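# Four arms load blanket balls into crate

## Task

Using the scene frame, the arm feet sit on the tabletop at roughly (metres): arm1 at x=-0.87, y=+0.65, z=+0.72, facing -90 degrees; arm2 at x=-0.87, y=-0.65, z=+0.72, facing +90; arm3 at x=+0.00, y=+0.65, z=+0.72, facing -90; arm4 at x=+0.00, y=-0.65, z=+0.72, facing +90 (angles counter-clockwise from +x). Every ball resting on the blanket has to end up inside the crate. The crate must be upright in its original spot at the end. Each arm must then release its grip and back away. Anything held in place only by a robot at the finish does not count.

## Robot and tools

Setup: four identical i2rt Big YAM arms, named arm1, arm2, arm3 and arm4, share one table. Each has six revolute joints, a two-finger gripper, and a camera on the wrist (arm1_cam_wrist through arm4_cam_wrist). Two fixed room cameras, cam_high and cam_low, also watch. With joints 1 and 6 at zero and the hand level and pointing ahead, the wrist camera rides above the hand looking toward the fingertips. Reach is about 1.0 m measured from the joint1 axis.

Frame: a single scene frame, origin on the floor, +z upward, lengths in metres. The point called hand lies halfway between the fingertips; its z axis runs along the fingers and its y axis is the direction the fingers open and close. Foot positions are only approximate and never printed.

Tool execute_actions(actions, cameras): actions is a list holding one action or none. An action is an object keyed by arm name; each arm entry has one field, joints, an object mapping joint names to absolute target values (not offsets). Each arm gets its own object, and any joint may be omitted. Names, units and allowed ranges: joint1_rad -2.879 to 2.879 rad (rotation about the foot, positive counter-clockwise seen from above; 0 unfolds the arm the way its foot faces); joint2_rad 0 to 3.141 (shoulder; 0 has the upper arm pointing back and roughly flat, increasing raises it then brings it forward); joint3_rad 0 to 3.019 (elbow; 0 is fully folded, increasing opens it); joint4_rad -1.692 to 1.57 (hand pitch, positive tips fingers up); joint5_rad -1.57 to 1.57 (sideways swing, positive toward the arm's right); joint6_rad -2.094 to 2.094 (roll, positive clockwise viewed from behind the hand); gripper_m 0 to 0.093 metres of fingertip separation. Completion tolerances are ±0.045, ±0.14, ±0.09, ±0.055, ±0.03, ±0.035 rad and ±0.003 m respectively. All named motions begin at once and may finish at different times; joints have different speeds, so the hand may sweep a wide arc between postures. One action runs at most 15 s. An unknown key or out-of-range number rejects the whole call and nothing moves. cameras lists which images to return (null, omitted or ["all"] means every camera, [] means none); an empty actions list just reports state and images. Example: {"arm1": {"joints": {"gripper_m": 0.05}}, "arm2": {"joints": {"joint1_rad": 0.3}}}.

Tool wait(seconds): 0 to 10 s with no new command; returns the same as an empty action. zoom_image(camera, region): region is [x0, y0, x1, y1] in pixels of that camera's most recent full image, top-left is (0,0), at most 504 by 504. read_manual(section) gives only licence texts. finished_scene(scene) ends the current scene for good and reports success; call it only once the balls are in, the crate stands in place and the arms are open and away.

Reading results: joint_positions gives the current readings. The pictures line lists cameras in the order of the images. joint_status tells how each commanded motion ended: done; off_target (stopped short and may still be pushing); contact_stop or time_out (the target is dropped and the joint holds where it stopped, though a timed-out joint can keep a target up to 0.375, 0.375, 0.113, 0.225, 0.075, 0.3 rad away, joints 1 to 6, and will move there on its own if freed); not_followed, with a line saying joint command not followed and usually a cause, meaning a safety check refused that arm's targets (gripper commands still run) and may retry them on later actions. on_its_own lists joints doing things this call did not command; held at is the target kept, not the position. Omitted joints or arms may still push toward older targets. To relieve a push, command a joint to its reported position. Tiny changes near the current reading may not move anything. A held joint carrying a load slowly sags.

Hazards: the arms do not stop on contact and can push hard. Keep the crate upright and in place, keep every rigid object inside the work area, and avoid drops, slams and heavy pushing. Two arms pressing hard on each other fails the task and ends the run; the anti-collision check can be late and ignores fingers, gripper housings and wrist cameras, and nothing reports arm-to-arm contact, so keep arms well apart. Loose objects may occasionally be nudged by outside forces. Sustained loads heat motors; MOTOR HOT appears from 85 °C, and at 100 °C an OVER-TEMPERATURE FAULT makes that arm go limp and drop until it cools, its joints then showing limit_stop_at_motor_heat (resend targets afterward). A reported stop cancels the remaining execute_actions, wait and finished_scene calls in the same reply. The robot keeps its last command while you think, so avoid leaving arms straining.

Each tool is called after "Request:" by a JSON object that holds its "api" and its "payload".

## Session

Request:
{"api": "execute_actions", "payload": {"actions": [], "cameras": ["cam_high","arm4_cam_wrist","arm3_cam_wrist"]}}

Scene clock: 0.00 s.
arm1.joint_positions: joint1_rad=+0.005 joint2_rad=+0.432 joint3_rad=+1.481 joint4_rad=-1.525 joint5_rad=+0.011 joint6_rad=+0.013 gripper_m=+0.095
arm1.joint_status: not commanded
arm1.hand: x=-0.8697 y=+0.5313 z=+1.3047 quat_wxyz=(-0.367, -0.606, -0.604, +0.365) (m; scene frame)
arm2.joint_positions: joint1_rad=+0.005 joint2_rad=+0.420 joint3_rad=+1.457 joint4_rad=-1.541 joint5_rad=+0.015 joint6_rad=-0.012 gripper_m=+0.094
arm2.joint_status: not commanded
arm2.hand: x=-0.8701 y=-0.5362 z=+1.3765 quat_wxyz=(-0.367, +0.613, -0.605, -0.352) (m; scene frame)
arm3.joint_positions: joint1_rad=+0.013 joint2_rad=+0.435 joint3_rad=+1.470 joint4_rad=-1.533 joint5_rad=+0.014 joint6_rad=+0.012 gripper_m=+0.094
arm3.joint_status: not commanded
arm3.hand: x=+0.0050 y=+0.5325 z=+1.3697 quat_wxyz=(-0.370, -0.595, -0.620, +0.353) (m; scene frame)
arm4.joint_positions: joint1_rad=+0.002 joint2_rad=+0.428 joint3_rad=+1.482 joint4_rad=-1.528 joint5_rad=+0.016 joint6_rad=-0.017 gripper_m=+0.095
arm4.joint_status: not commanded
arm4.hand: x=+0.0013 y=-0.5431 z=+1.3147 quat_wxyz=(-0.379, +0.607, -0.596, -0.366) (m; scene frame)
pictures: arm3_cam_wrist, arm4_cam_wrist, cam_high
Images, in order (width x height): arm3_cam_wrist 896x504, arm4_cam_wrist 896x504, cam_high 896x504.

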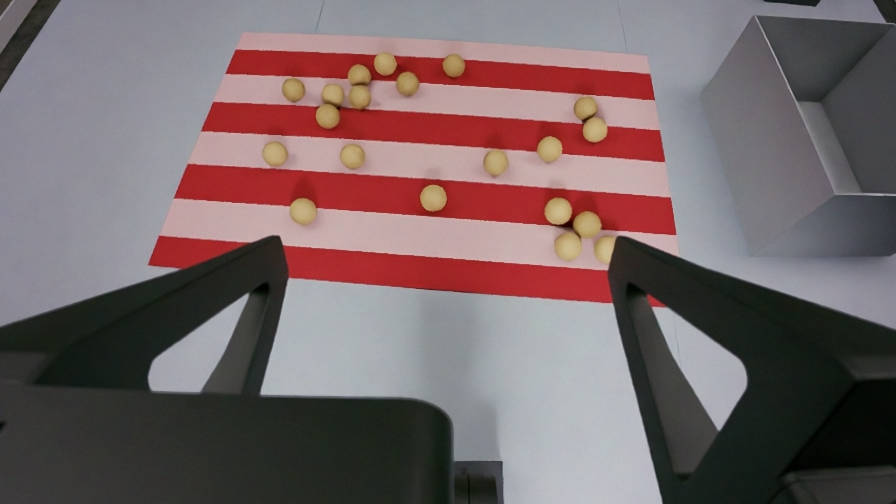

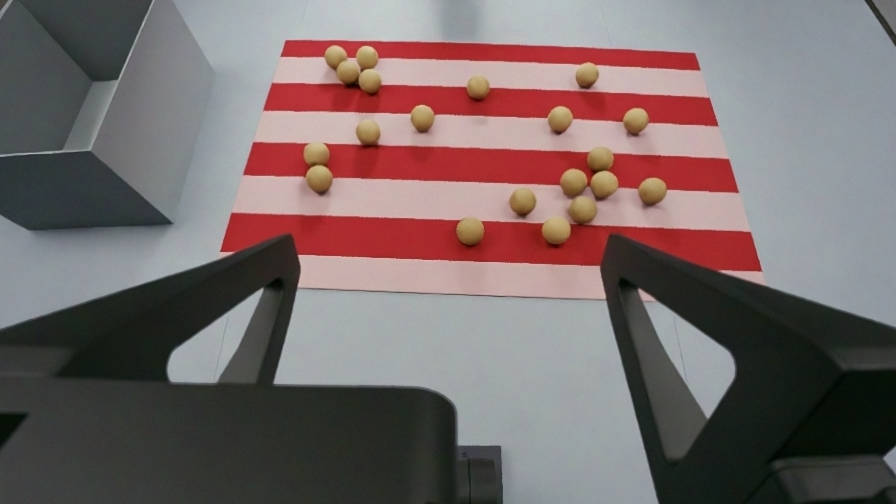

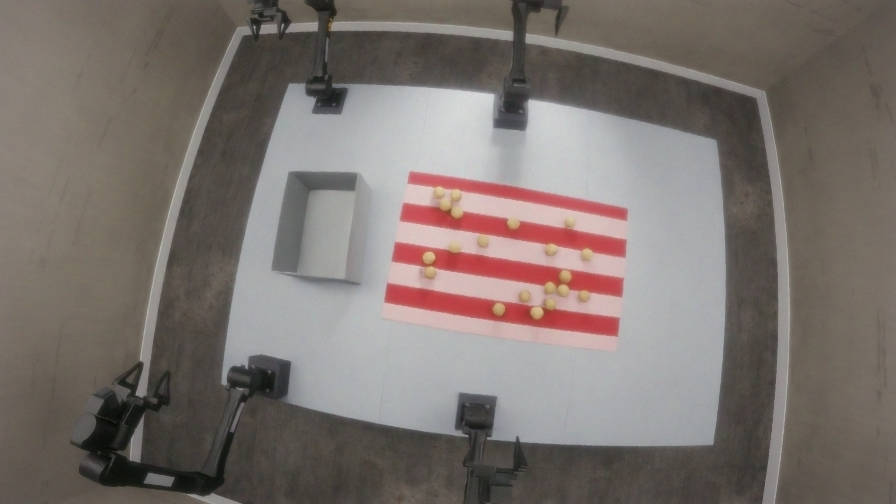

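Request:
{"api": "execute_actions", "payload": {"actions": [{"arm4":{"joints":{"joint1_rad":-0.10,"joint2_rad":1.563,"joint3_rad":1.11,"joint4_rad":-1.118}},"arm3":{"joints":{"joint1_rad":0.065,"joint2_rad":1.869,"joint3_rad":1.37,"joint4_rad":-1.064}}}], "cameras": ["arm3_cam_wrist","arm4_cam_wrist"]}}

Scene clock: 15.20 s.
arm1.joint_positions: joint1_rad=+0.005 joint2_rad=+0.432 joint3_rad=+1.481 joint4_rad=-1.525 joint5_rad=+0.011 joint6_rad=+0.013 gripper_m=+0.095
arm1.joint_status: not commanded
arm1.hand: x=-0.8697 y=+0.5313 z=+1.3047 quat_wxyz=(-0.367, -0.606, -0.604, +0.365) (m; scene frame)
arm2.joint_positions: joint1_rad=+0.005 joint2_rad=+0.420 joint3_rad=+1.457 joint4_rad=-1.541 joint5_rad=+0.015 joint6_rad=-0.012 gripper_m=+0.094
arm2.joint_status: not commanded
arm2.hand: x=-0.8701 y=-0.5362 z=+1.3765 quat_wxyz=(-0.367, +0.613, -0.605, -0.352) (m; scene frame)
arm3.joint_positions: joint1_rad=+0.061 joint2_rad=+1.878 joint3_rad=+1.361 joint4_rad=-1.070 joint5_rad=+0.014 joint6_rad=+0.012 gripper_m=+0.094
arm3.joint_status: all done
arm3.hand: x=+0.0553 y=+0.1238 z=+0.8435 quat_wxyz=(+0.011, -0.671, -0.741, +0.001) (m; scene frame)
arm4.joint_positions: joint1_rad=-0.097 joint2_rad=+1.557 joint3_rad=+1.107 joint4_rad=-1.128 joint5_rad=+0.016 joint6_rad=-0.017 gripper_m=+0.095
arm4.joint_status: all done
arm4.hand: x=+0.0410 y=-0.2265 z=+0.8470 quat_wxyz=(-0.007, +0.681, -0.732, +0.004) (m; scene frame)
pictures: arm3_cam_wrist, arm4_cam_wrist
Images, in order (width x height): arm3_cam_wrist 896x504, arm4_cam_wrist 896x504.

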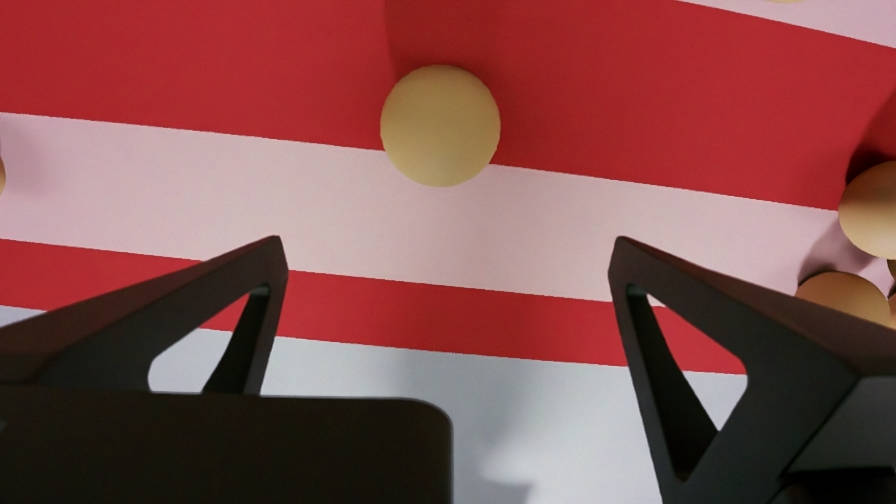

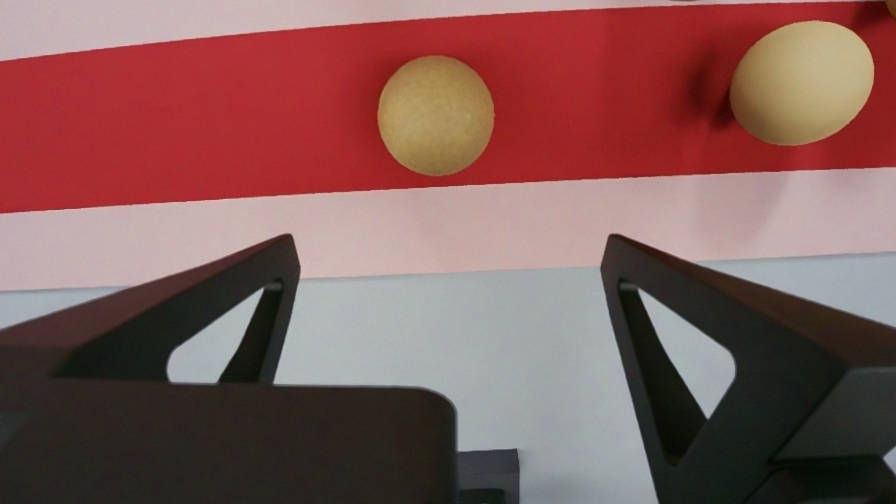

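Request:
{"api": "execute_actions", "payload": {"actions": [{"arm4":{"joints":{"joint2_rad":1.725,"joint3_rad":0.996,"joint4_rad":-0.842}},"arm3":{"joints":{"joint2_rad":2.02,"joint3_rad":1.292,"joint4_rad":-0.843}}}], "cameras": []}}

Request:
{"api": "execute_actions", "payload": {"actions": [{"arm4":{"joints":{"gripper_m":0.03}},"arm3":{"joints":{"gripper_m":0.03}}}], "cameras": []}}

Request:
{"api": "execute_actions", "payload": {"actions": [{"arm4":{"joints":{"joint1_rad":0.84,"joint2_rad":1.5,"joint3_rad":1.6,"joint4_rad":-1.3}},"arm3":{"joints":{"joint1_rad":-0.94,"joint2_rad":1.5,"joint3_rad":1.6,"joint4_rad":-1.3}}}], "cameras": []}}

Request:
{"api": "execute_actions", "payload": {"actions": [{"arm4":{"joints":{"joint2_rad":2.21,"joint3_rad":2.334,"joint4_rad":-0.724}},"arm3":{"joints":{"joint2_rad":2.235,"joint3_rad":2.404,"joint4_rad":-0.954}}}], "cameras": ["arm3_cam_wrist","arm4_cam_wrist","cam_high"]}}

Scene clock: 24.90 s.
arm1.joint_positions: joint1_rad=+0.005 joint2_rad=+0.432 joint3_rad=+1.481 joint4_rad=-1.525 joint5_rad=+0.011 joint6_rad=+0.013 gripper_m=+0.095
arm1.joint_status: not commanded
arm1.hand: x=-0.8697 y=+0.5313 z=+1.3047 quat_wxyz=(-0.367, -0.606, -0.604, +0.365) (m; scene frame)
arm2.joint_positions: joint1_rad=+0.005 joint2_rad=+0.420 joint3_rad=+1.457 joint4_rad=-1.541 joint5_rad=+0.015 joint6_rad=-0.012 gripper_m=+0.094
arm2.joint_status: not commanded
arm2.hand: x=-0.8701 y=-0.5362 z=+1.3765 quat_wxyz=(-0.367, +0.613, -0.605, -0.352) (m; scene frame)
arm3.joint_positions: joint1_rad=+0.061 joint2_rad=+2.027 joint3_rad=+1.289 joint4_rad=-0.853 joint5_rad=+0.014 joint6_rad=+0.012 gripper_m=+0.094
arm3.joint_status: all done
arm3.hand: x=+0.0550 y=+0.1257 z=+0.7450 quat_wxyz=(+0.012, -0.671, -0.741, -0.001) (m; scene frame)
arm4.joint_positions: joint1_rad=-0.097 joint2_rad=+1.722 joint3_rad=+0.996 joint4_rad=-0.853 joint5_rad=+0.016 joint6_rad=-0.017 gripper_m=+0.095
arm4.joint_status: all done
arm4.hand: x=+0.0414 y=-0.2227 z=+0.7438 quat_wxyz=(-0.006, +0.681, -0.732, +0.005) (m; scene frame)
pictures: none
No camera images: the call's "cameras" was empty. Leave "cameras" out to get every camera's image.

Scene clock: 25.53 s.
arm1.joint_positions: joint1_rad=+0.005 joint2_rad=+0.432 joint3_rad=+1.481 joint4_rad=-1.525 joint5_rad=+0.011 joint6_rad=+0.013 gripper_m=+0.095
arm1.joint_status: not commanded
arm1.hand: x=-0.8697 y=+0.5313 z=+1.3047 quat_wxyz=(-0.367, -0.606, -0.604, +0.365) (m; scene frame)
arm2.joint_positions: joint1_rad=+0.005 joint2_rad=+0.420 joint3_rad=+1.457 joint4_rad=-1.541 joint5_rad=+0.015 joint6_rad=-0.012 gripper_m=+0.094
arm2.joint_status: not commanded
arm2.hand: x=-0.8701 y=-0.5362 z=+1.3765 quat_wxyz=(-0.367, +0.613, -0.605, -0.352) (m; scene frame)
arm3.joint_positions: joint1_rad=+0.061 joint2_rad=+2.027 joint3_rad=+1.289 joint4_rad=-0.853 joint5_rad=+0.014 joint6_rad=+0.012 gripper_m=+0.047
arm3.joint_status: gripper_m off_target (ended at +0.047, target +0.030)
arm3.hand: x=+0.0550 y=+0.1257 z=+0.7450 quat_wxyz=(+0.012, -0.671, -0.741, -0.001) (m; scene frame)
arm4.joint_positions: joint1_rad=-0.097 joint2_rad=+1.722 joint3_rad=+0.996 joint4_rad=-0.853 joint5_rad=+0.015 joint6_rad=-0.017 gripper_m=+0.047
arm4.joint_status: gripper_m off_target (ended at +0.047, target +0.030)
arm4.hand: x=+0.0414 y=-0.2225 z=+0.7438 quat_wxyz=(-0.006, +0.681, -0.732, +0.005) (m; scene frame)
pictures: none
No camera images: the call's "cameras" was empty. Leave "cameras" out to get every camera's image.

Scene clock: 27.13 s.
arm1.joint_positions: joint1_rad=+0.005 joint2_rad=+0.432 joint3_rad=+1.481 joint4_rad=-1.525 joint5_rad=+0.011 joint6_rad=+0.013 gripper_m=+0.095
arm1.joint_status: not commanded
arm1.hand: x=-0.8697 y=+0.5313 z=+1.3047 quat_wxyz=(-0.367, -0.606, -0.604, +0.365) (m; scene frame)
arm2.joint_positions: joint1_rad=+0.005 joint2_rad=+0.420 joint3_rad=+1.457 joint4_rad=-1.541 joint5_rad=+0.015 joint6_rad=-0.012 gripper_m=+0.094
arm2.joint_status: not commanded
arm2.hand: x=-0.8701 y=-0.5362 z=+1.3765 quat_wxyz=(-0.367, +0.613, -0.605, -0.352) (m; scene frame)
arm3.joint_positions: joint1_rad=-0.943 joint2_rad=+1.512 joint3_rad=+1.599 joint4_rad=-1.292 joint5_rad=+0.017 joint6_rad=+0.012 gripper_m=+0.047
arm3.joint_status: all done
arm3.hand: x=-0.4194 y=+0.3173 z=+1.1237 quat_wxyz=(-0.054, -0.930, -0.319, +0.175) (m; scene frame)
arm4.joint_positions: joint1_rad=+0.846 joint2_rad=+1.491 joint3_rad=+1.555 joint4_rad=-1.292 joint5_rad=+0.015 joint6_rad=-0.017 gripper_m=+0.047
arm4.joint_status: all done
arm4.hand: x=-0.3928 y=-0.3074 z=+1.0534 quat_wxyz=(-0.073, +0.925, -0.338, -0.158) (m; scene frame)
pictures: none
No camera images: the call's "cameras" was empty. Leave "cameras" out to get every camera's image.

Scene clock: 28.87 s.
arm1.joint_positions: joint1_rad=+0.005 joint2_rad=+0.432 joint3_rad=+1.481 joint4_rad=-1.525 joint5_rad=+0.011 joint6_rad=+0.013 gripper_m=+0.095
arm1.joint_status: not commanded
arm1.hand: x=-0.8697 y=+0.5313 z=+1.3047 quat_wxyz=(-0.367, -0.606, -0.604, +0.365) (m; scene frame)
arm2.joint_positions: joint1_rad=+0.005 joint2_rad=+0.420 joint3_rad=+1.457 joint4_rad=-1.541 joint5_rad=+0.015 joint6_rad=-0.012 gripper_m=+0.094
arm2.joint_status: not commanded
arm2.hand: x=-0.8701 y=-0.5362 z=+1.3765 quat_wxyz=(-0.367, +0.613, -0.605, -0.352) (m; scene frame)
arm3.joint_positions: joint1_rad=-0.943 joint2_rad=+2.251 joint3_rad=+2.342 joint4_rad=-0.968 joint5_rad=+0.017 joint6_rad=+0.012 gripper_m=+0.047
arm3.joint_status: all done
arm3.hand: x=-0.6649 y=+0.1201 z=+1.0355 quat_wxyz=(-0.107, -0.890, -0.304, +0.323) (m; scene frame)
arm4.joint_positions: joint1_rad=+0.846 joint2_rad=+2.226 joint3_rad=+2.269 joint4_rad=-0.739 joint5_rad=+0.015 joint6_rad=-0.017 gripper_m=+0.047
arm4.joint_status: all done
arm4.hand: x=-0.6594 y=-0.0744 z=+0.9974 quat_wxyz=(-0.163, +0.849, -0.311, -0.394) (m; scene frame)
pictures: arm3_cam_wrist, arm4_cam_wrist, cam_high
Images, in order (width x height): arm3_cam_wrist 896x504, arm4_cam_wrist 896x504, cam_high 896x504.

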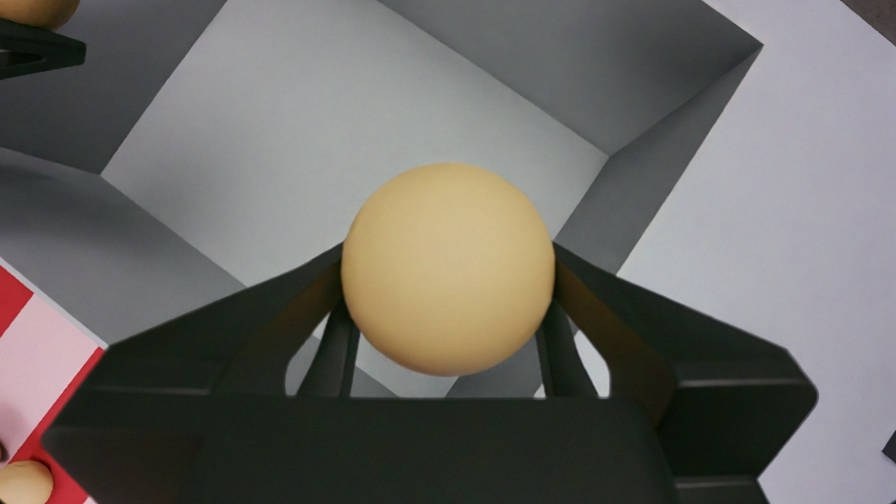

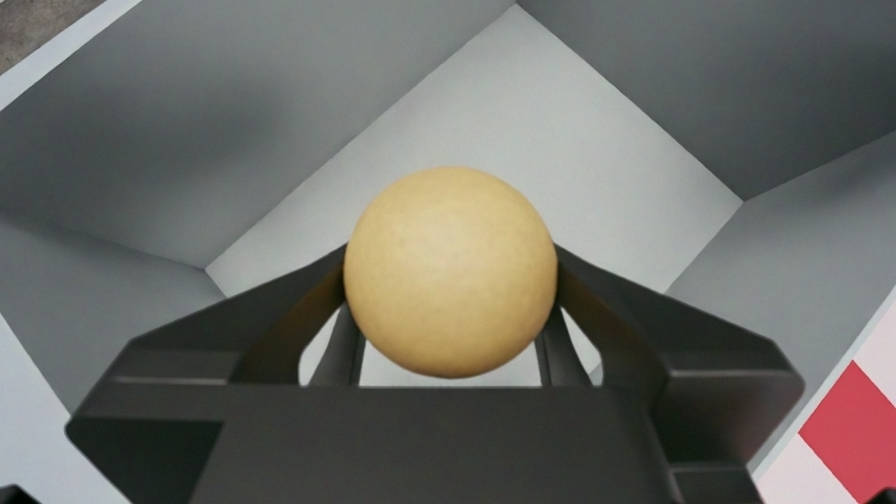

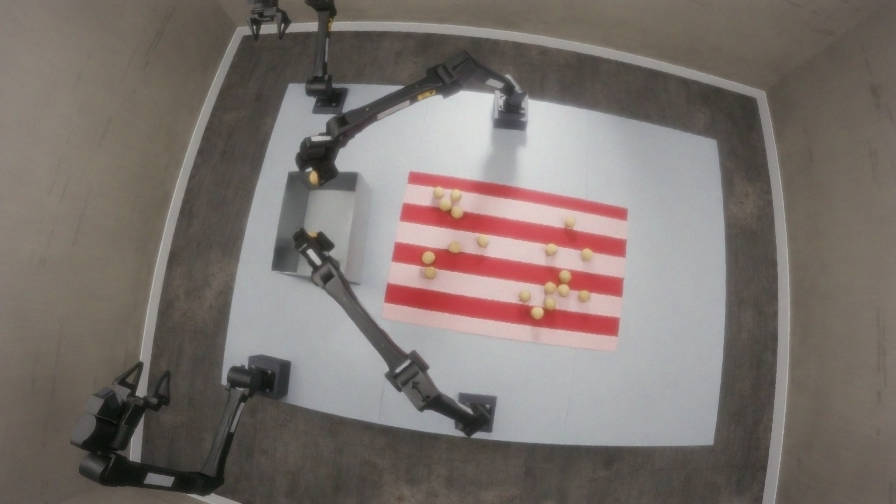

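Request:
{"api": "execute_actions", "payload": {"actions": [{"arm4":{"joints":{"gripper_m":0.09}},"arm3":{"joints":{"joint1_rad":-0.89}}}], "cameras": []}}

Request:
{"api": "execute_actions", "payload": {"actions": [{"arm3":{"joints":{"gripper_m":0.09}}}], "cameras": []}}

Request:
{"api": "execute_actions", "payload": {"actions": [{"arm4":{"joints":{"joint2_rad":1.5,"joint3_rad":1.6,"joint4_rad":-1.3}},"arm3":{"joints":{"joint2_rad":1.5,"joint3_rad":1.6,"joint4_rad":-1.3}}}], "cameras": []}}

Request:
{"api": "execute_actions", "payload": {"actions": [{"arm4":{"joints":{"joint1_rad":-0.276,"joint2_rad":1.74,"joint3_rad":1.354,"joint4_rad":-1.172}},"arm3":{"joints":{"joint1_rad":0.495,"joint2_rad":1.99,"joint3_rad":1.565,"joint4_rad":-1.135}}}], "cameras": ["arm3_cam_wrist","arm4_cam_wrist"]}}

Scene clock: 36.23 s.
arm1.joint_positions: joint1_rad=+0.005 joint2_rad=+0.432 joint3_rad=+1.481 joint4_rad=-1.525 joint5_rad=+0.011 joint6_rad=+0.013 gripper_m=+0.095
arm1.joint_status: not commanded
arm1.hand: x=-0.8697 y=+0.5313 z=+1.3047 quat_wxyz=(-0.367, -0.606, -0.604, +0.365) (m; scene frame)
arm2.joint_positions: joint1_rad=+0.005 joint2_rad=+0.420 joint3_rad=+1.457 joint4_rad=-1.541 joint5_rad=+0.015 joint6_rad=-0.012 gripper_m=+0.094
arm2.joint_status: not commanded
arm2.hand: x=-0.8701 y=-0.5362 z=+1.3765 quat_wxyz=(-0.367, +0.613, -0.605, -0.352) (m; scene frame)
arm3.joint_positions: joint1_rad=-0.886 joint2_rad=+2.251 joint3_rad=+2.342 joint4_rad=-0.968 joint5_rad=+0.017 joint6_rad=+0.012 gripper_m=+0.047
arm3.joint_status: all done
arm3.hand: x=-0.6334 y=+0.0829 z=+1.0355 quat_wxyz=(-0.117, -0.881, -0.330, +0.320) (m; scene frame)
arm4.joint_positions: joint1_rad=+0.846 joint2_rad=+2.226 joint3_rad=+2.269 joint4_rad=-0.739 joint5_rad=+0.015 joint6_rad=-0.017 gripper_m=+0.090
arm4.joint_status: all done
arm4.hand: x=-0.6594 y=-0.0744 z=+0.9974 quat_wxyz=(-0.163, +0.849, -0.311, -0.394) (m; scene frame)
pictures: none
No camera images: the call's "cameras" was empty. Leave "cameras" out to get every camera's image.

Scene clock: 36.87 s.
arm1.joint_positions: joint1_rad=+0.005 joint2_rad=+0.432 joint3_rad=+1.481 joint4_rad=-1.525 joint5_rad=+0.011 joint6_rad=+0.013 gripper_m=+0.095
arm1.joint_status: not commanded
arm1.hand: x=-0.8697 y=+0.5313 z=+1.3047 quat_wxyz=(-0.367, -0.606, -0.604, +0.365) (m; scene frame)
arm2.joint_positions: joint1_rad=+0.005 joint2_rad=+0.420 joint3_rad=+1.457 joint4_rad=-1.541 joint5_rad=+0.015 joint6_rad=-0.012 gripper_m=+0.094
arm2.joint_status: not commanded
arm2.hand: x=-0.8701 y=-0.5362 z=+1.3765 quat_wxyz=(-0.367, +0.613, -0.605, -0.352) (m; scene frame)
arm3.joint_positions: joint1_rad=-0.886 joint2_rad=+2.251 joint3_rad=+2.342 joint4_rad=-0.968 joint5_rad=+0.017 joint6_rad=+0.012 gripper_m=+0.090
arm3.joint_status: all done
arm3.hand: x=-0.6334 y=+0.0829 z=+1.0355 quat_wxyz=(-0.117, -0.881, -0.330, +0.320) (m; scene frame)
arm4.joint_positions: joint1_rad=+0.846 joint2_rad=+2.226 joint3_rad=+2.269 joint4_rad=-0.739 joint5_rad=+0.015 joint6_rad=-0.017 gripper_m=+0.090
arm4.joint_status: not commanded
arm4.hand: x=-0.6594 y=-0.0744 z=+0.9974 quat_wxyz=(-0.163, +0.849, -0.311, -0.394) (m; scene frame)
pictures: none
No camera images: the call's "cameras" was empty. Leave "cameras" out to get every camera's image.

Scene clock: 38.47 s.
arm1.joint_positions: joint1_rad=+0.005 joint2_rad=+0.432 joint3_rad=+1.481 joint4_rad=-1.525 joint5_rad=+0.011 joint6_rad=+0.013 gripper_m=+0.095
arm1.joint_status: not commanded
arm1.hand: x=-0.8697 y=+0.5313 z=+1.3047 quat_wxyz=(-0.367, -0.606, -0.604, +0.365) (m; scene frame)
arm2.joint_positions: joint1_rad=+0.005 joint2_rad=+0.420 joint3_rad=+1.457 joint4_rad=-1.541 joint5_rad=+0.015 joint6_rad=-0.012 gripper_m=+0.094
arm2.joint_status: not commanded
arm2.hand: x=-0.8701 y=-0.5362 z=+1.3765 quat_wxyz=(-0.367, +0.613, -0.605, -0.352) (m; scene frame)
arm3.joint_positions: joint1_rad=-0.886 joint2_rad=+1.506 joint3_rad=+1.598 joint4_rad=-1.293 joint5_rad=+0.017 joint6_rad=+0.012 gripper_m=+0.090
arm3.joint_status: all done
arm3.hand: x=-0.3986 y=+0.2947 z=+1.1260 quat_wxyz=(-0.060, -0.920, -0.346, +0.175) (m; scene frame)
arm4.joint_positions: joint1_rad=+0.846 joint2_rad=+1.488 joint3_rad=+1.604 joint4_rad=-1.293 joint5_rad=+0.015 joint6_rad=-0.017 gripper_m=+0.090
arm4.joint_status: all done
arm4.hand: x=-0.3996 y=-0.3018 z=+1.0778 quat_wxyz=(-0.082, +0.920, -0.336, -0.181) (m; scene frame)
pictures: none
No camera images: the call's "cameras" was empty. Leave "cameras" out to get every camera's image.

Scene clock: 40.30 s.
arm1.joint_positions: joint1_rad=+0.005 joint2_rad=+0.432 joint3_rad=+1.481 joint4_rad=-1.525 joint5_rad=+0.011 joint6_rad=+0.013 gripper_m=+0.095
arm1.joint_status: not commanded
arm1.hand: x=-0.8697 y=+0.5313 z=+1.3047 quat_wxyz=(-0.367, -0.606, -0.604, +0.365) (m; scene frame)
arm2.joint_positions: joint1_rad=+0.005 joint2_rad=+0.420 joint3_rad=+1.457 joint4_rad=-1.541 joint5_rad=+0.015 joint6_rad=-0.012 gripper_m=+0.094
arm2.joint_status: not commanded
arm2.hand: x=-0.8701 y=-0.5362 z=+1.3765 quat_wxyz=(-0.367, +0.613, -0.605, -0.352) (m; scene frame)
arm3.joint_positions: joint1_rad=+0.500 joint2_rad=+1.997 joint3_rad=+1.560 joint4_rad=-1.135 joint5_rad=+0.012 joint6_rad=+0.012 gripper_m=+0.090
arm3.joint_status: all done
arm3.hand: x=+0.3039 y=+0.1491 z=+0.8463 quat_wxyz=(+0.004, -0.494, -0.870, +0.006) (m; scene frame)
arm4.joint_positions: joint1_rad=-0.282 joint2_rad=+1.764 joint3_rad=+1.339 joint4_rad=-1.174 joint5_rad=+0.015 joint6_rad=-0.017 gripper_m=+0.090
arm4.joint_status: all done
arm4.hand: x=+0.1390 y=-0.1685 z=+0.8355 quat_wxyz=(+0.003, +0.610, -0.792, +0.011) (m; scene frame)
pictures: arm3_cam_wrist, arm4_cam_wrist
Images, in order (width x height): arm3_cam_wrist 896x504, arm4_cam_wrist 896x504.

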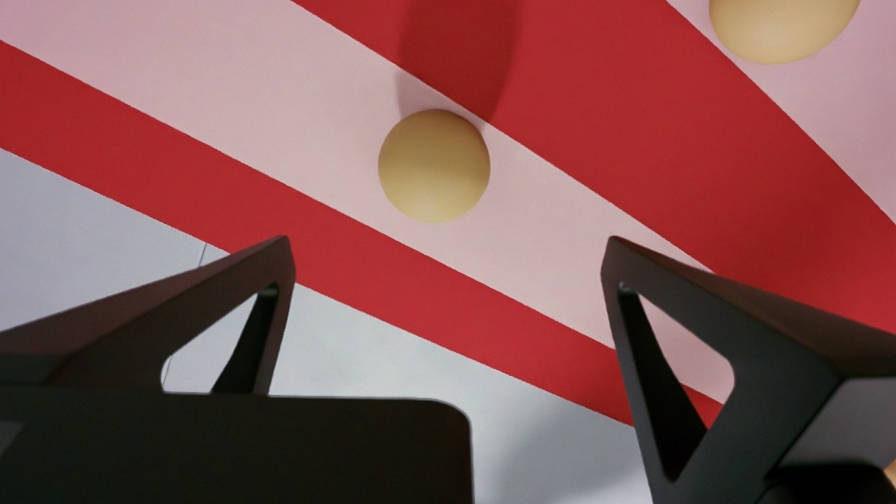

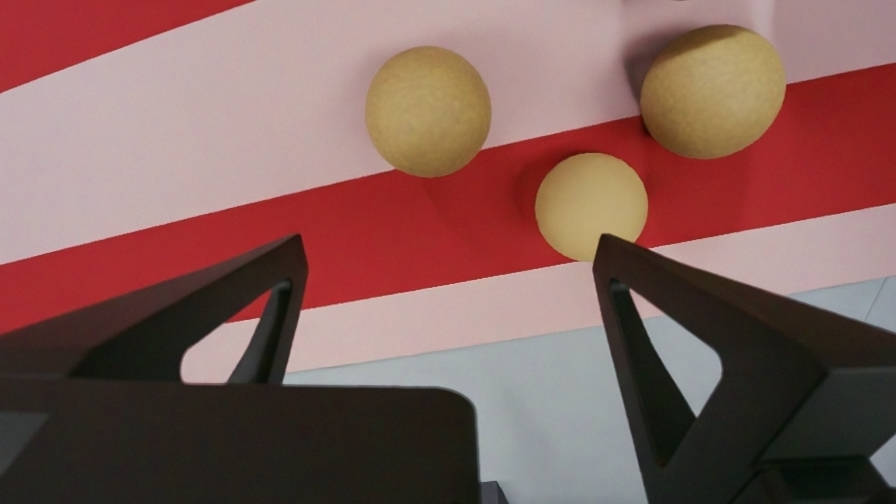

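Request:
{"api": "execute_actions", "payload": {"actions": [{"arm4":{"joints":{"joint1_rad":-0.265,"gripper_m":0.075,"joint2_rad":1.885,"joint3_rad":1.238,"joint4_rad":-0.924}},"arm3":{"joints":{"joint2_rad":2.096,"joint3_rad":1.43,"joint4_rad":-0.905}}}], "cameras": []}}

Request:
{"api": "execute_actions", "payload": {"actions": [{"arm4":{"joints":{"gripper_m":0.03}},"arm3":{"joints":{"gripper_m":0.03}}}], "cameras": []}}

Request:
{"api": "execute_actions", "payload": {"actions": [{"arm4":{"joints":{"joint1_rad":0.865,"joint2_rad":1.5,"joint3_rad":1.6,"joint4_rad":-1.3}},"arm3":{"joints":{"joint1_rad":-0.89,"joint2_rad":1.5,"joint3_rad":1.6,"joint4_rad":-1.3}}}], "cameras": []}}

Request:
{"api": "execute_actions", "payload": {"actions": [{"arm4":{"joints":{"joint2_rad":2.21,"joint3_rad":2.334,"joint4_rad":-0.724}},"arm3":{"joints":{"joint2_rad":2.235,"joint3_rad":2.404,"joint4_rad":-0.954}}}], "cameras": []}}

Request:
{"api": "execute_actions", "payload": {"actions": [{"arm4":{"joints":{"gripper_m":0.075}},"arm3":{"joints":{"gripper_m":0.09}}}], "cameras": []}}

Request:
{"api": "execute_actions", "payload": {"actions": [{"arm4":{"joints":{"joint2_rad":1.5,"joint3_rad":1.6,"joint4_rad":-1.3}},"arm3":{"joints":{"joint2_rad":1.5,"joint3_rad":1.6,"joint4_rad":-1.3}}}], "cameras": []}}

Request:
{"api": "execute_actions", "payload": {"actions": [{"arm4":{"joints":{"joint1_rad":-0.40,"joint2_rad":1.645,"joint3_rad":1.235,"joint4_rad":-1.14}},"arm3":{"joints":{"joint1_rad":0.329,"joint2_rad":2.139,"joint3_rad":1.82,"joint4_rad":-1.234}}}], "cameras": ["arm3_cam_wrist","arm4_cam_wrist","cam_high"]}}

Scene clock: 53.90 s.
arm1.joint_positions: joint1_rad=+0.005 joint2_rad=+0.432 joint3_rad=+1.481 joint4_rad=-1.525 joint5_rad=+0.011 joint6_rad=+0.013 gripper_m=+0.095
arm1.joint_status: not commanded
arm1.hand: x=-0.8697 y=+0.5313 z=+1.3047 quat_wxyz=(-0.367, -0.606, -0.604, +0.365) (m; scene frame)
arm2.joint_positions: joint1_rad=+0.005 joint2_rad=+0.420 joint3_rad=+1.457 joint4_rad=-1.541 joint5_rad=+0.015 joint6_rad=-0.012 gripper_m=+0.094
arm2.joint_status: not commanded
arm2.hand: x=-0.8701 y=-0.5362 z=+1.3765 quat_wxyz=(-0.367, +0.613, -0.605, -0.352) (m; scene frame)
arm3.joint_positions: joint1_rad=+0.500 joint2_rad=+2.099 joint3_rad=+1.424 joint4_rad=-0.915 joint5_rad=+0.012 joint6_rad=+0.012 gripper_m=+0.090
arm3.joint_status: all done
arm3.hand: x=+0.2927 y=+0.1667 z=+0.7460 quat_wxyz=(+0.011, -0.494, -0.869, +0.001) (m; scene frame)
arm4.joint_positions: joint1_rad=-0.270 joint2_rad=+1.878 joint3_rad=+1.239 joint4_rad=-0.934 joint5_rad=+0.015 joint6_rad=-0.017 gripper_m=+0.075
arm4.joint_status: all done
arm4.hand: x=+0.1345 y=-0.1612 z=+0.7467 quat_wxyz=(-0.007, +0.615, -0.788, +0.003) (m; scene frame)
pictures: none
No camera images: the call's "cameras" was empty. Leave "cameras" out to get every camera's image.

Scene clock: 54.53 s.
arm1.joint_positions: joint1_rad=+0.005 joint2_rad=+0.432 joint3_rad=+1.481 joint4_rad=-1.525 joint5_rad=+0.011 joint6_rad=+0.013 gripper_m=+0.095
arm1.joint_status: not commanded
arm1.hand: x=-0.8697 y=+0.5313 z=+1.3047 quat_wxyz=(-0.367, -0.606, -0.604, +0.365) (m; scene frame)
arm2.joint_positions: joint1_rad=+0.005 joint2_rad=+0.420 joint3_rad=+1.457 joint4_rad=-1.541 joint5_rad=+0.015 joint6_rad=-0.012 gripper_m=+0.094
arm2.joint_status: not commanded
arm2.hand: x=-0.8701 y=-0.5362 z=+1.3765 quat_wxyz=(-0.367, +0.613, -0.605, -0.352) (m; scene frame)
arm3.joint_positions: joint1_rad=+0.500 joint2_rad=+2.099 joint3_rad=+1.424 joint4_rad=-0.915 joint5_rad=+0.013 joint6_rad=+0.012 gripper_m=+0.045
arm3.joint_status: gripper_m off_target (ended at +0.045, target +0.030)
arm3.hand: x=+0.2926 y=+0.1666 z=+0.7460 quat_wxyz=(+0.012, -0.494, -0.869, +0.002) (m; scene frame)
arm4.joint_positions: joint1_rad=-0.270 joint2_rad=+1.878 joint3_rad=+1.239 joint4_rad=-0.934 joint5_rad=+0.016 joint6_rad=-0.017 gripper_m=+0.047
arm4.joint_status: gripper_m off_target (ended at +0.047, target +0.030)
arm4.hand: x=+0.1346 y=-0.1612 z=+0.7467 quat_wxyz=(-0.007, +0.615, -0.788, +0.003) (m; scene frame)
pictures: none
No camera images: the call's "cameras" was empty. Leave "cameras" out to get every camera's image.

Scene clock: 56.43 s.
arm1.joint_positions: joint1_rad=+0.005 joint2_rad=+0.432 joint3_rad=+1.481 joint4_rad=-1.525 joint5_rad=+0.011 joint6_rad=+0.013 gripper_m=+0.095
arm1.joint_status: not commanded
arm1.hand: x=-0.8697 y=+0.5313 z=+1.3047 quat_wxyz=(-0.367, -0.606, -0.604, +0.365) (m; scene frame)
arm2.joint_positions: joint1_rad=+0.005 joint2_rad=+0.420 joint3_rad=+1.457 joint4_rad=-1.541 joint5_rad=+0.015 joint6_rad=-0.012 gripper_m=+0.094
arm2.joint_status: not commanded
arm2.hand: x=-0.8701 y=-0.5362 z=+1.3765 quat_wxyz=(-0.367, +0.613, -0.605, -0.352) (m; scene frame)
arm3.joint_positions: joint1_rad=-0.895 joint2_rad=+1.506 joint3_rad=+1.591 joint4_rad=-1.291 joint5_rad=+0.016 joint6_rad=+0.012 gripper_m=+0.045
arm3.joint_status: all done
arm3.hand: x=-0.4011 y=+0.2988 z=+1.1229 quat_wxyz=(-0.058, -0.922, -0.342, +0.173) (m; scene frame)
arm4.joint_positions: joint1_rad=+0.871 joint2_rad=+1.496 joint3_rad=+1.599 joint4_rad=-1.292 joint5_rad=+0.015 joint6_rad=-0.017 gripper_m=+0.047
arm4.joint_status: all done
arm4.hand: x=-0.4089 y=-0.3114 z=+1.0714 quat_wxyz=(-0.078, +0.926, -0.325, -0.176) (m; scene frame)
pictures: none
No camera images: the call's "cameras" was empty. Leave "cameras" out to get every camera's image.

Scene clock: 58.17 s.
arm1.joint_positions: joint1_rad=+0.005 joint2_rad=+0.432 joint3_rad=+1.481 joint4_rad=-1.525 joint5_rad=+0.011 joint6_rad=+0.013 gripper_m=+0.095
arm1.joint_status: not commanded
arm1.hand: x=-0.8697 y=+0.5313 z=+1.3047 quat_wxyz=(-0.367, -0.606, -0.604, +0.365) (m; scene frame)
arm2.joint_positions: joint1_rad=+0.005 joint2_rad=+0.420 joint3_rad=+1.457 joint4_rad=-1.541 joint5_rad=+0.015 joint6_rad=-0.012 gripper_m=+0.094
arm2.joint_status: not commanded
arm2.hand: x=-0.8701 y=-0.5362 z=+1.3765 quat_wxyz=(-0.367, +0.613, -0.605, -0.352) (m; scene frame)
arm3.joint_positions: joint1_rad=-0.895 joint2_rad=+2.251 joint3_rad=+2.342 joint4_rad=-0.967 joint5_rad=+0.016 joint6_rad=+0.012 gripper_m=+0.045
arm3.joint_status: all done
arm3.hand: x=-0.6385 y=+0.0886 z=+1.0359 quat_wxyz=(-0.116, -0.882, -0.326, +0.321) (m; scene frame)
arm4.joint_positions: joint1_rad=+0.871 joint2_rad=+2.223 joint3_rad=+2.269 joint4_rad=-0.739 joint5_rad=+0.015 joint6_rad=-0.017 gripper_m=+0.047
arm4.joint_status: all done
arm4.hand: x=-0.6734 y=-0.0915 z=+0.9999 quat_wxyz=(-0.159, +0.853, -0.300, -0.397) (m; scene frame)
pictures: none
No camera images: the call's "cameras" was empty. Leave "cameras" out to get every camera's image.

Scene clock: 58.80 s.
arm1.joint_positions: joint1_rad=+0.005 joint2_rad=+0.432 joint3_rad=+1.481 joint4_rad=-1.525 joint5_rad=+0.011 joint6_rad=+0.013 gripper_m=+0.095
arm1.joint_status: not commanded
arm1.hand: x=-0.8697 y=+0.5313 z=+1.3047 quat_wxyz=(-0.367, -0.606, -0.604, +0.365) (m; scene frame)
arm2.joint_positions: joint1_rad=+0.005 joint2_rad=+0.420 joint3_rad=+1.457 joint4_rad=-1.541 joint5_rad=+0.015 joint6_rad=-0.012 gripper_m=+0.094
arm2.joint_status: not commanded
arm2.hand: x=-0.8701 y=-0.5362 z=+1.3765 quat_wxyz=(-0.367, +0.613, -0.605, -0.352) (m; scene frame)
arm3.joint_positions: joint1_rad=-0.895 joint2_rad=+2.251 joint3_rad=+2.342 joint4_rad=-0.967 joint5_rad=+0.016 joint6_rad=+0.012 gripper_m=+0.090
arm3.joint_status: all done
arm3.hand: x=-0.6385 y=+0.0886 z=+1.0359 quat_wxyz=(-0.116, -0.882, -0.326, +0.321) (m; scene frame)
arm4.joint_positions: joint1_rad=+0.871 joint2_rad=+2.223 joint3_rad=+2.269 joint4_rad=-0.739 joint5_rad=+0.015 joint6_rad=-0.017 gripper_m=+0.075
arm4.joint_status: all done
arm4.hand: x=-0.6734 y=-0.0915 z=+0.9999 quat_wxyz=(-0.159, +0.853, -0.300, -0.397) (m; scene frame)
pictures: none
No camera images: the call's "cameras" was empty. Leave "cameras" out to get every camera's image.

Scene clock: 60.40 s.
arm1.joint_positions: joint1_rad=+0.005 joint2_rad=+0.432 joint3_rad=+1.481 joint4_rad=-1.525 joint5_rad=+0.011 joint6_rad=+0.013 gripper_m=+0.095
arm1.joint_status: not commanded
arm1.hand: x=-0.8697 y=+0.5313 z=+1.3047 quat_wxyz=(-0.367, -0.606, -0.604, +0.365) (m; scene frame)
arm2.joint_positions: joint1_rad=+0.005 joint2_rad=+0.420 joint3_rad=+1.457 joint4_rad=-1.541 joint5_rad=+0.015 joint6_rad=-0.012 gripper_m=+0.094
arm2.joint_status: not commanded
arm2.hand: x=-0.8701 y=-0.5362 z=+1.3765 quat_wxyz=(-0.367, +0.613, -0.605, -0.352) (m; scene frame)
arm3.joint_positions: joint1_rad=-0.895 joint2_rad=+1.506 joint3_rad=+1.598 joint4_rad=-1.293 joint5_rad=+0.016 joint6_rad=+0.012 gripper_m=+0.090
arm3.joint_status: all done
arm3.hand: x=-0.4017 y=+0.2983 z=+1.1259 quat_wxyz=(-0.059, -0.922, -0.342, +0.175) (m; scene frame)
arm4.joint_positions: joint1_rad=+0.871 joint2_rad=+1.489 joint3_rad=+1.604 joint4_rad=-1.293 joint5_rad=+0.015 joint6_rad=-0.017 gripper_m=+0.075
arm4.joint_status: all done
arm4.hand: x=-0.4084 y=-0.3119 z=+1.0775 quat_wxyz=(-0.080, +0.925, -0.325, -0.182) (m; scene frame)
pictures: none
No camera images: the call's "cameras" was empty. Leave "cameras" out to get every camera's image.

Scene clock: 63.10 s.
arm1.joint_positions: joint1_rad=+0.005 joint2_rad=+0.432 joint3_rad=+1.481 joint4_rad=-1.525 joint5_rad=+0.011 joint6_rad=+0.013 gripper_m=+0.095
arm1.joint_status: not commanded
arm1.hand: x=-0.8697 y=+0.5313 z=+1.3047 quat_wxyz=(-0.367, -0.606, -0.604, +0.365) (m; scene frame)
arm2.joint_positions: joint1_rad=+0.005 joint2_rad=+0.420 joint3_rad=+1.457 joint4_rad=-1.541 joint5_rad=+0.015 joint6_rad=-0.012 gripper_m=+0.094
arm2.joint_status: not commanded
arm2.hand: x=-0.8701 y=-0.5362 z=+1.3765 quat_wxyz=(-0.367, +0.613, -0.605, -0.352) (m; scene frame)
arm3.joint_positions: joint1_rad=+0.323 joint2_rad=+2.154 joint3_rad=+1.780 joint4_rad=-1.231 joint5_rad=+0.014 joint6_rad=+0.011 gripper_m=+0.090
arm3.joint_status: all done
arm3.hand: x=+0.2283 y=+0.0583 z=+0.8307 quat_wxyz=(+0.018, -0.568, -0.823, -0.003) (m; scene frame)
arm4.joint_positions: joint1_rad=-0.398 joint2_rad=+1.672 joint3_rad=+1.229 joint4_rad=-1.145 joint5_rad=+0.016 joint6_rad=-0.017 gripper_m=+0.075
arm4.joint_status: all done
arm4.hand: x=+0.1811 y=-0.2190 z=+0.8400 quat_wxyz=(-0.001, +0.563, -0.826, +0.007) (m; scene frame)
pictures: arm3_cam_wrist, arm4_cam_wrist, cam_high
joint command not followed: on one or more control steps a check withheld the commanded joint targets of the arm3 arm, and it was not sent them on those steps.
cause: the commanded joint targets would bring a part of the robot too close to another arm (this arm's wrist (the part past joint 4) and the other arm's wrist (the part past joint 4)); next, command targets that bring no part of the robot closer to that arm.
joint command not followed: on one or more control steps a check withheld the commanded joint targets of the arm4 arm, and it was not sent them on those steps.
cause: the commanded joint targets would bring a part of the robot too close to another arm (this arm's wrist (the part past joint 4) and the other arm's wrist (the part past joint 4)); next, command targets that bring no part of the robot closer to that arm.
Images, in order (width x height): arm3_cam_wrist 896x504, arm4_cam_wrist 896x504, cam_high 896x504.

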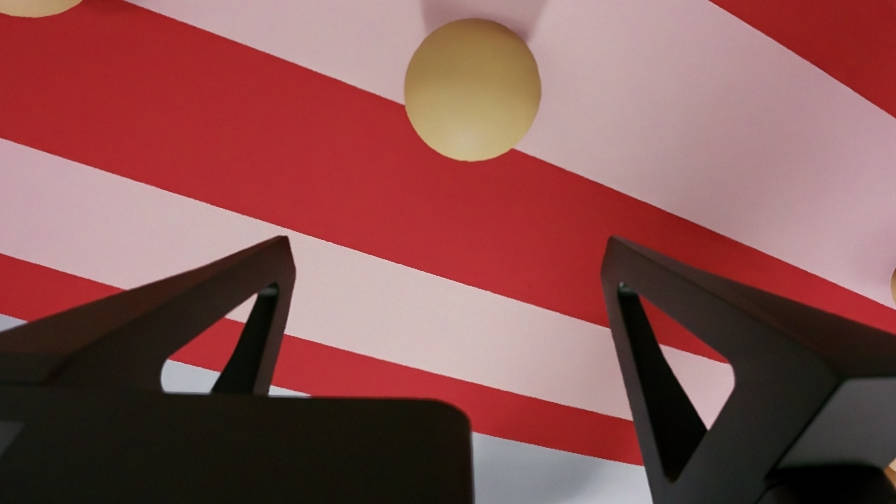

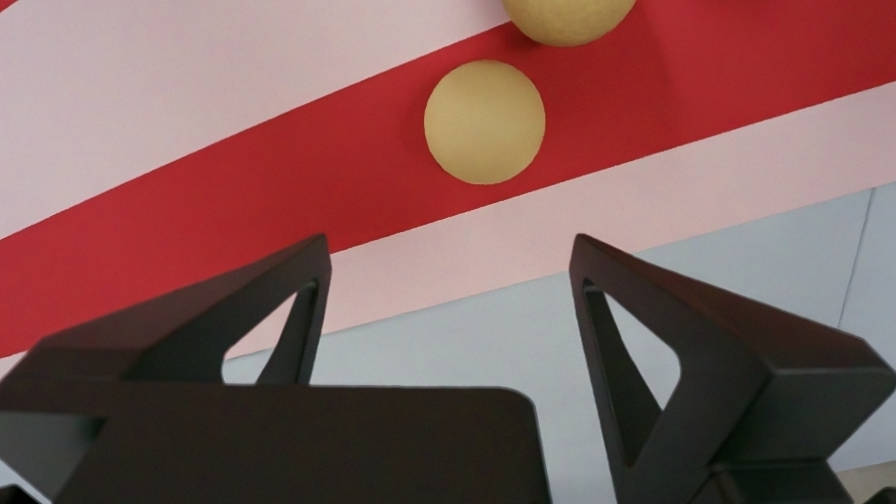

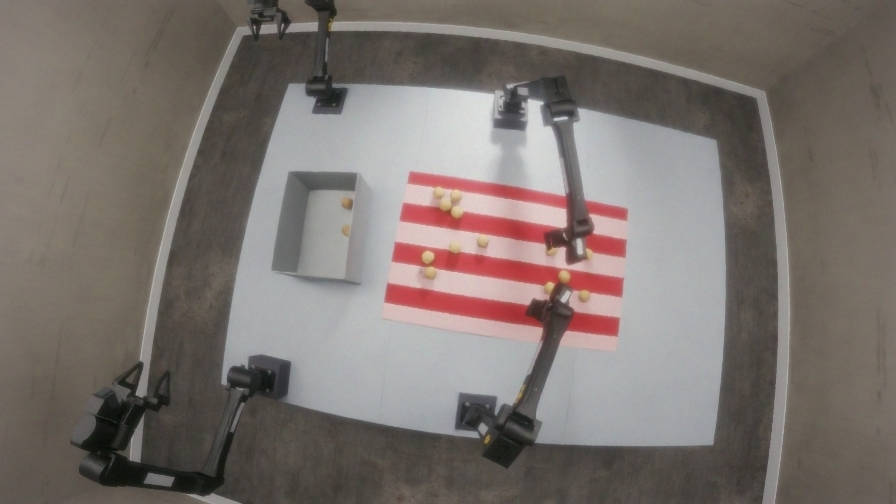

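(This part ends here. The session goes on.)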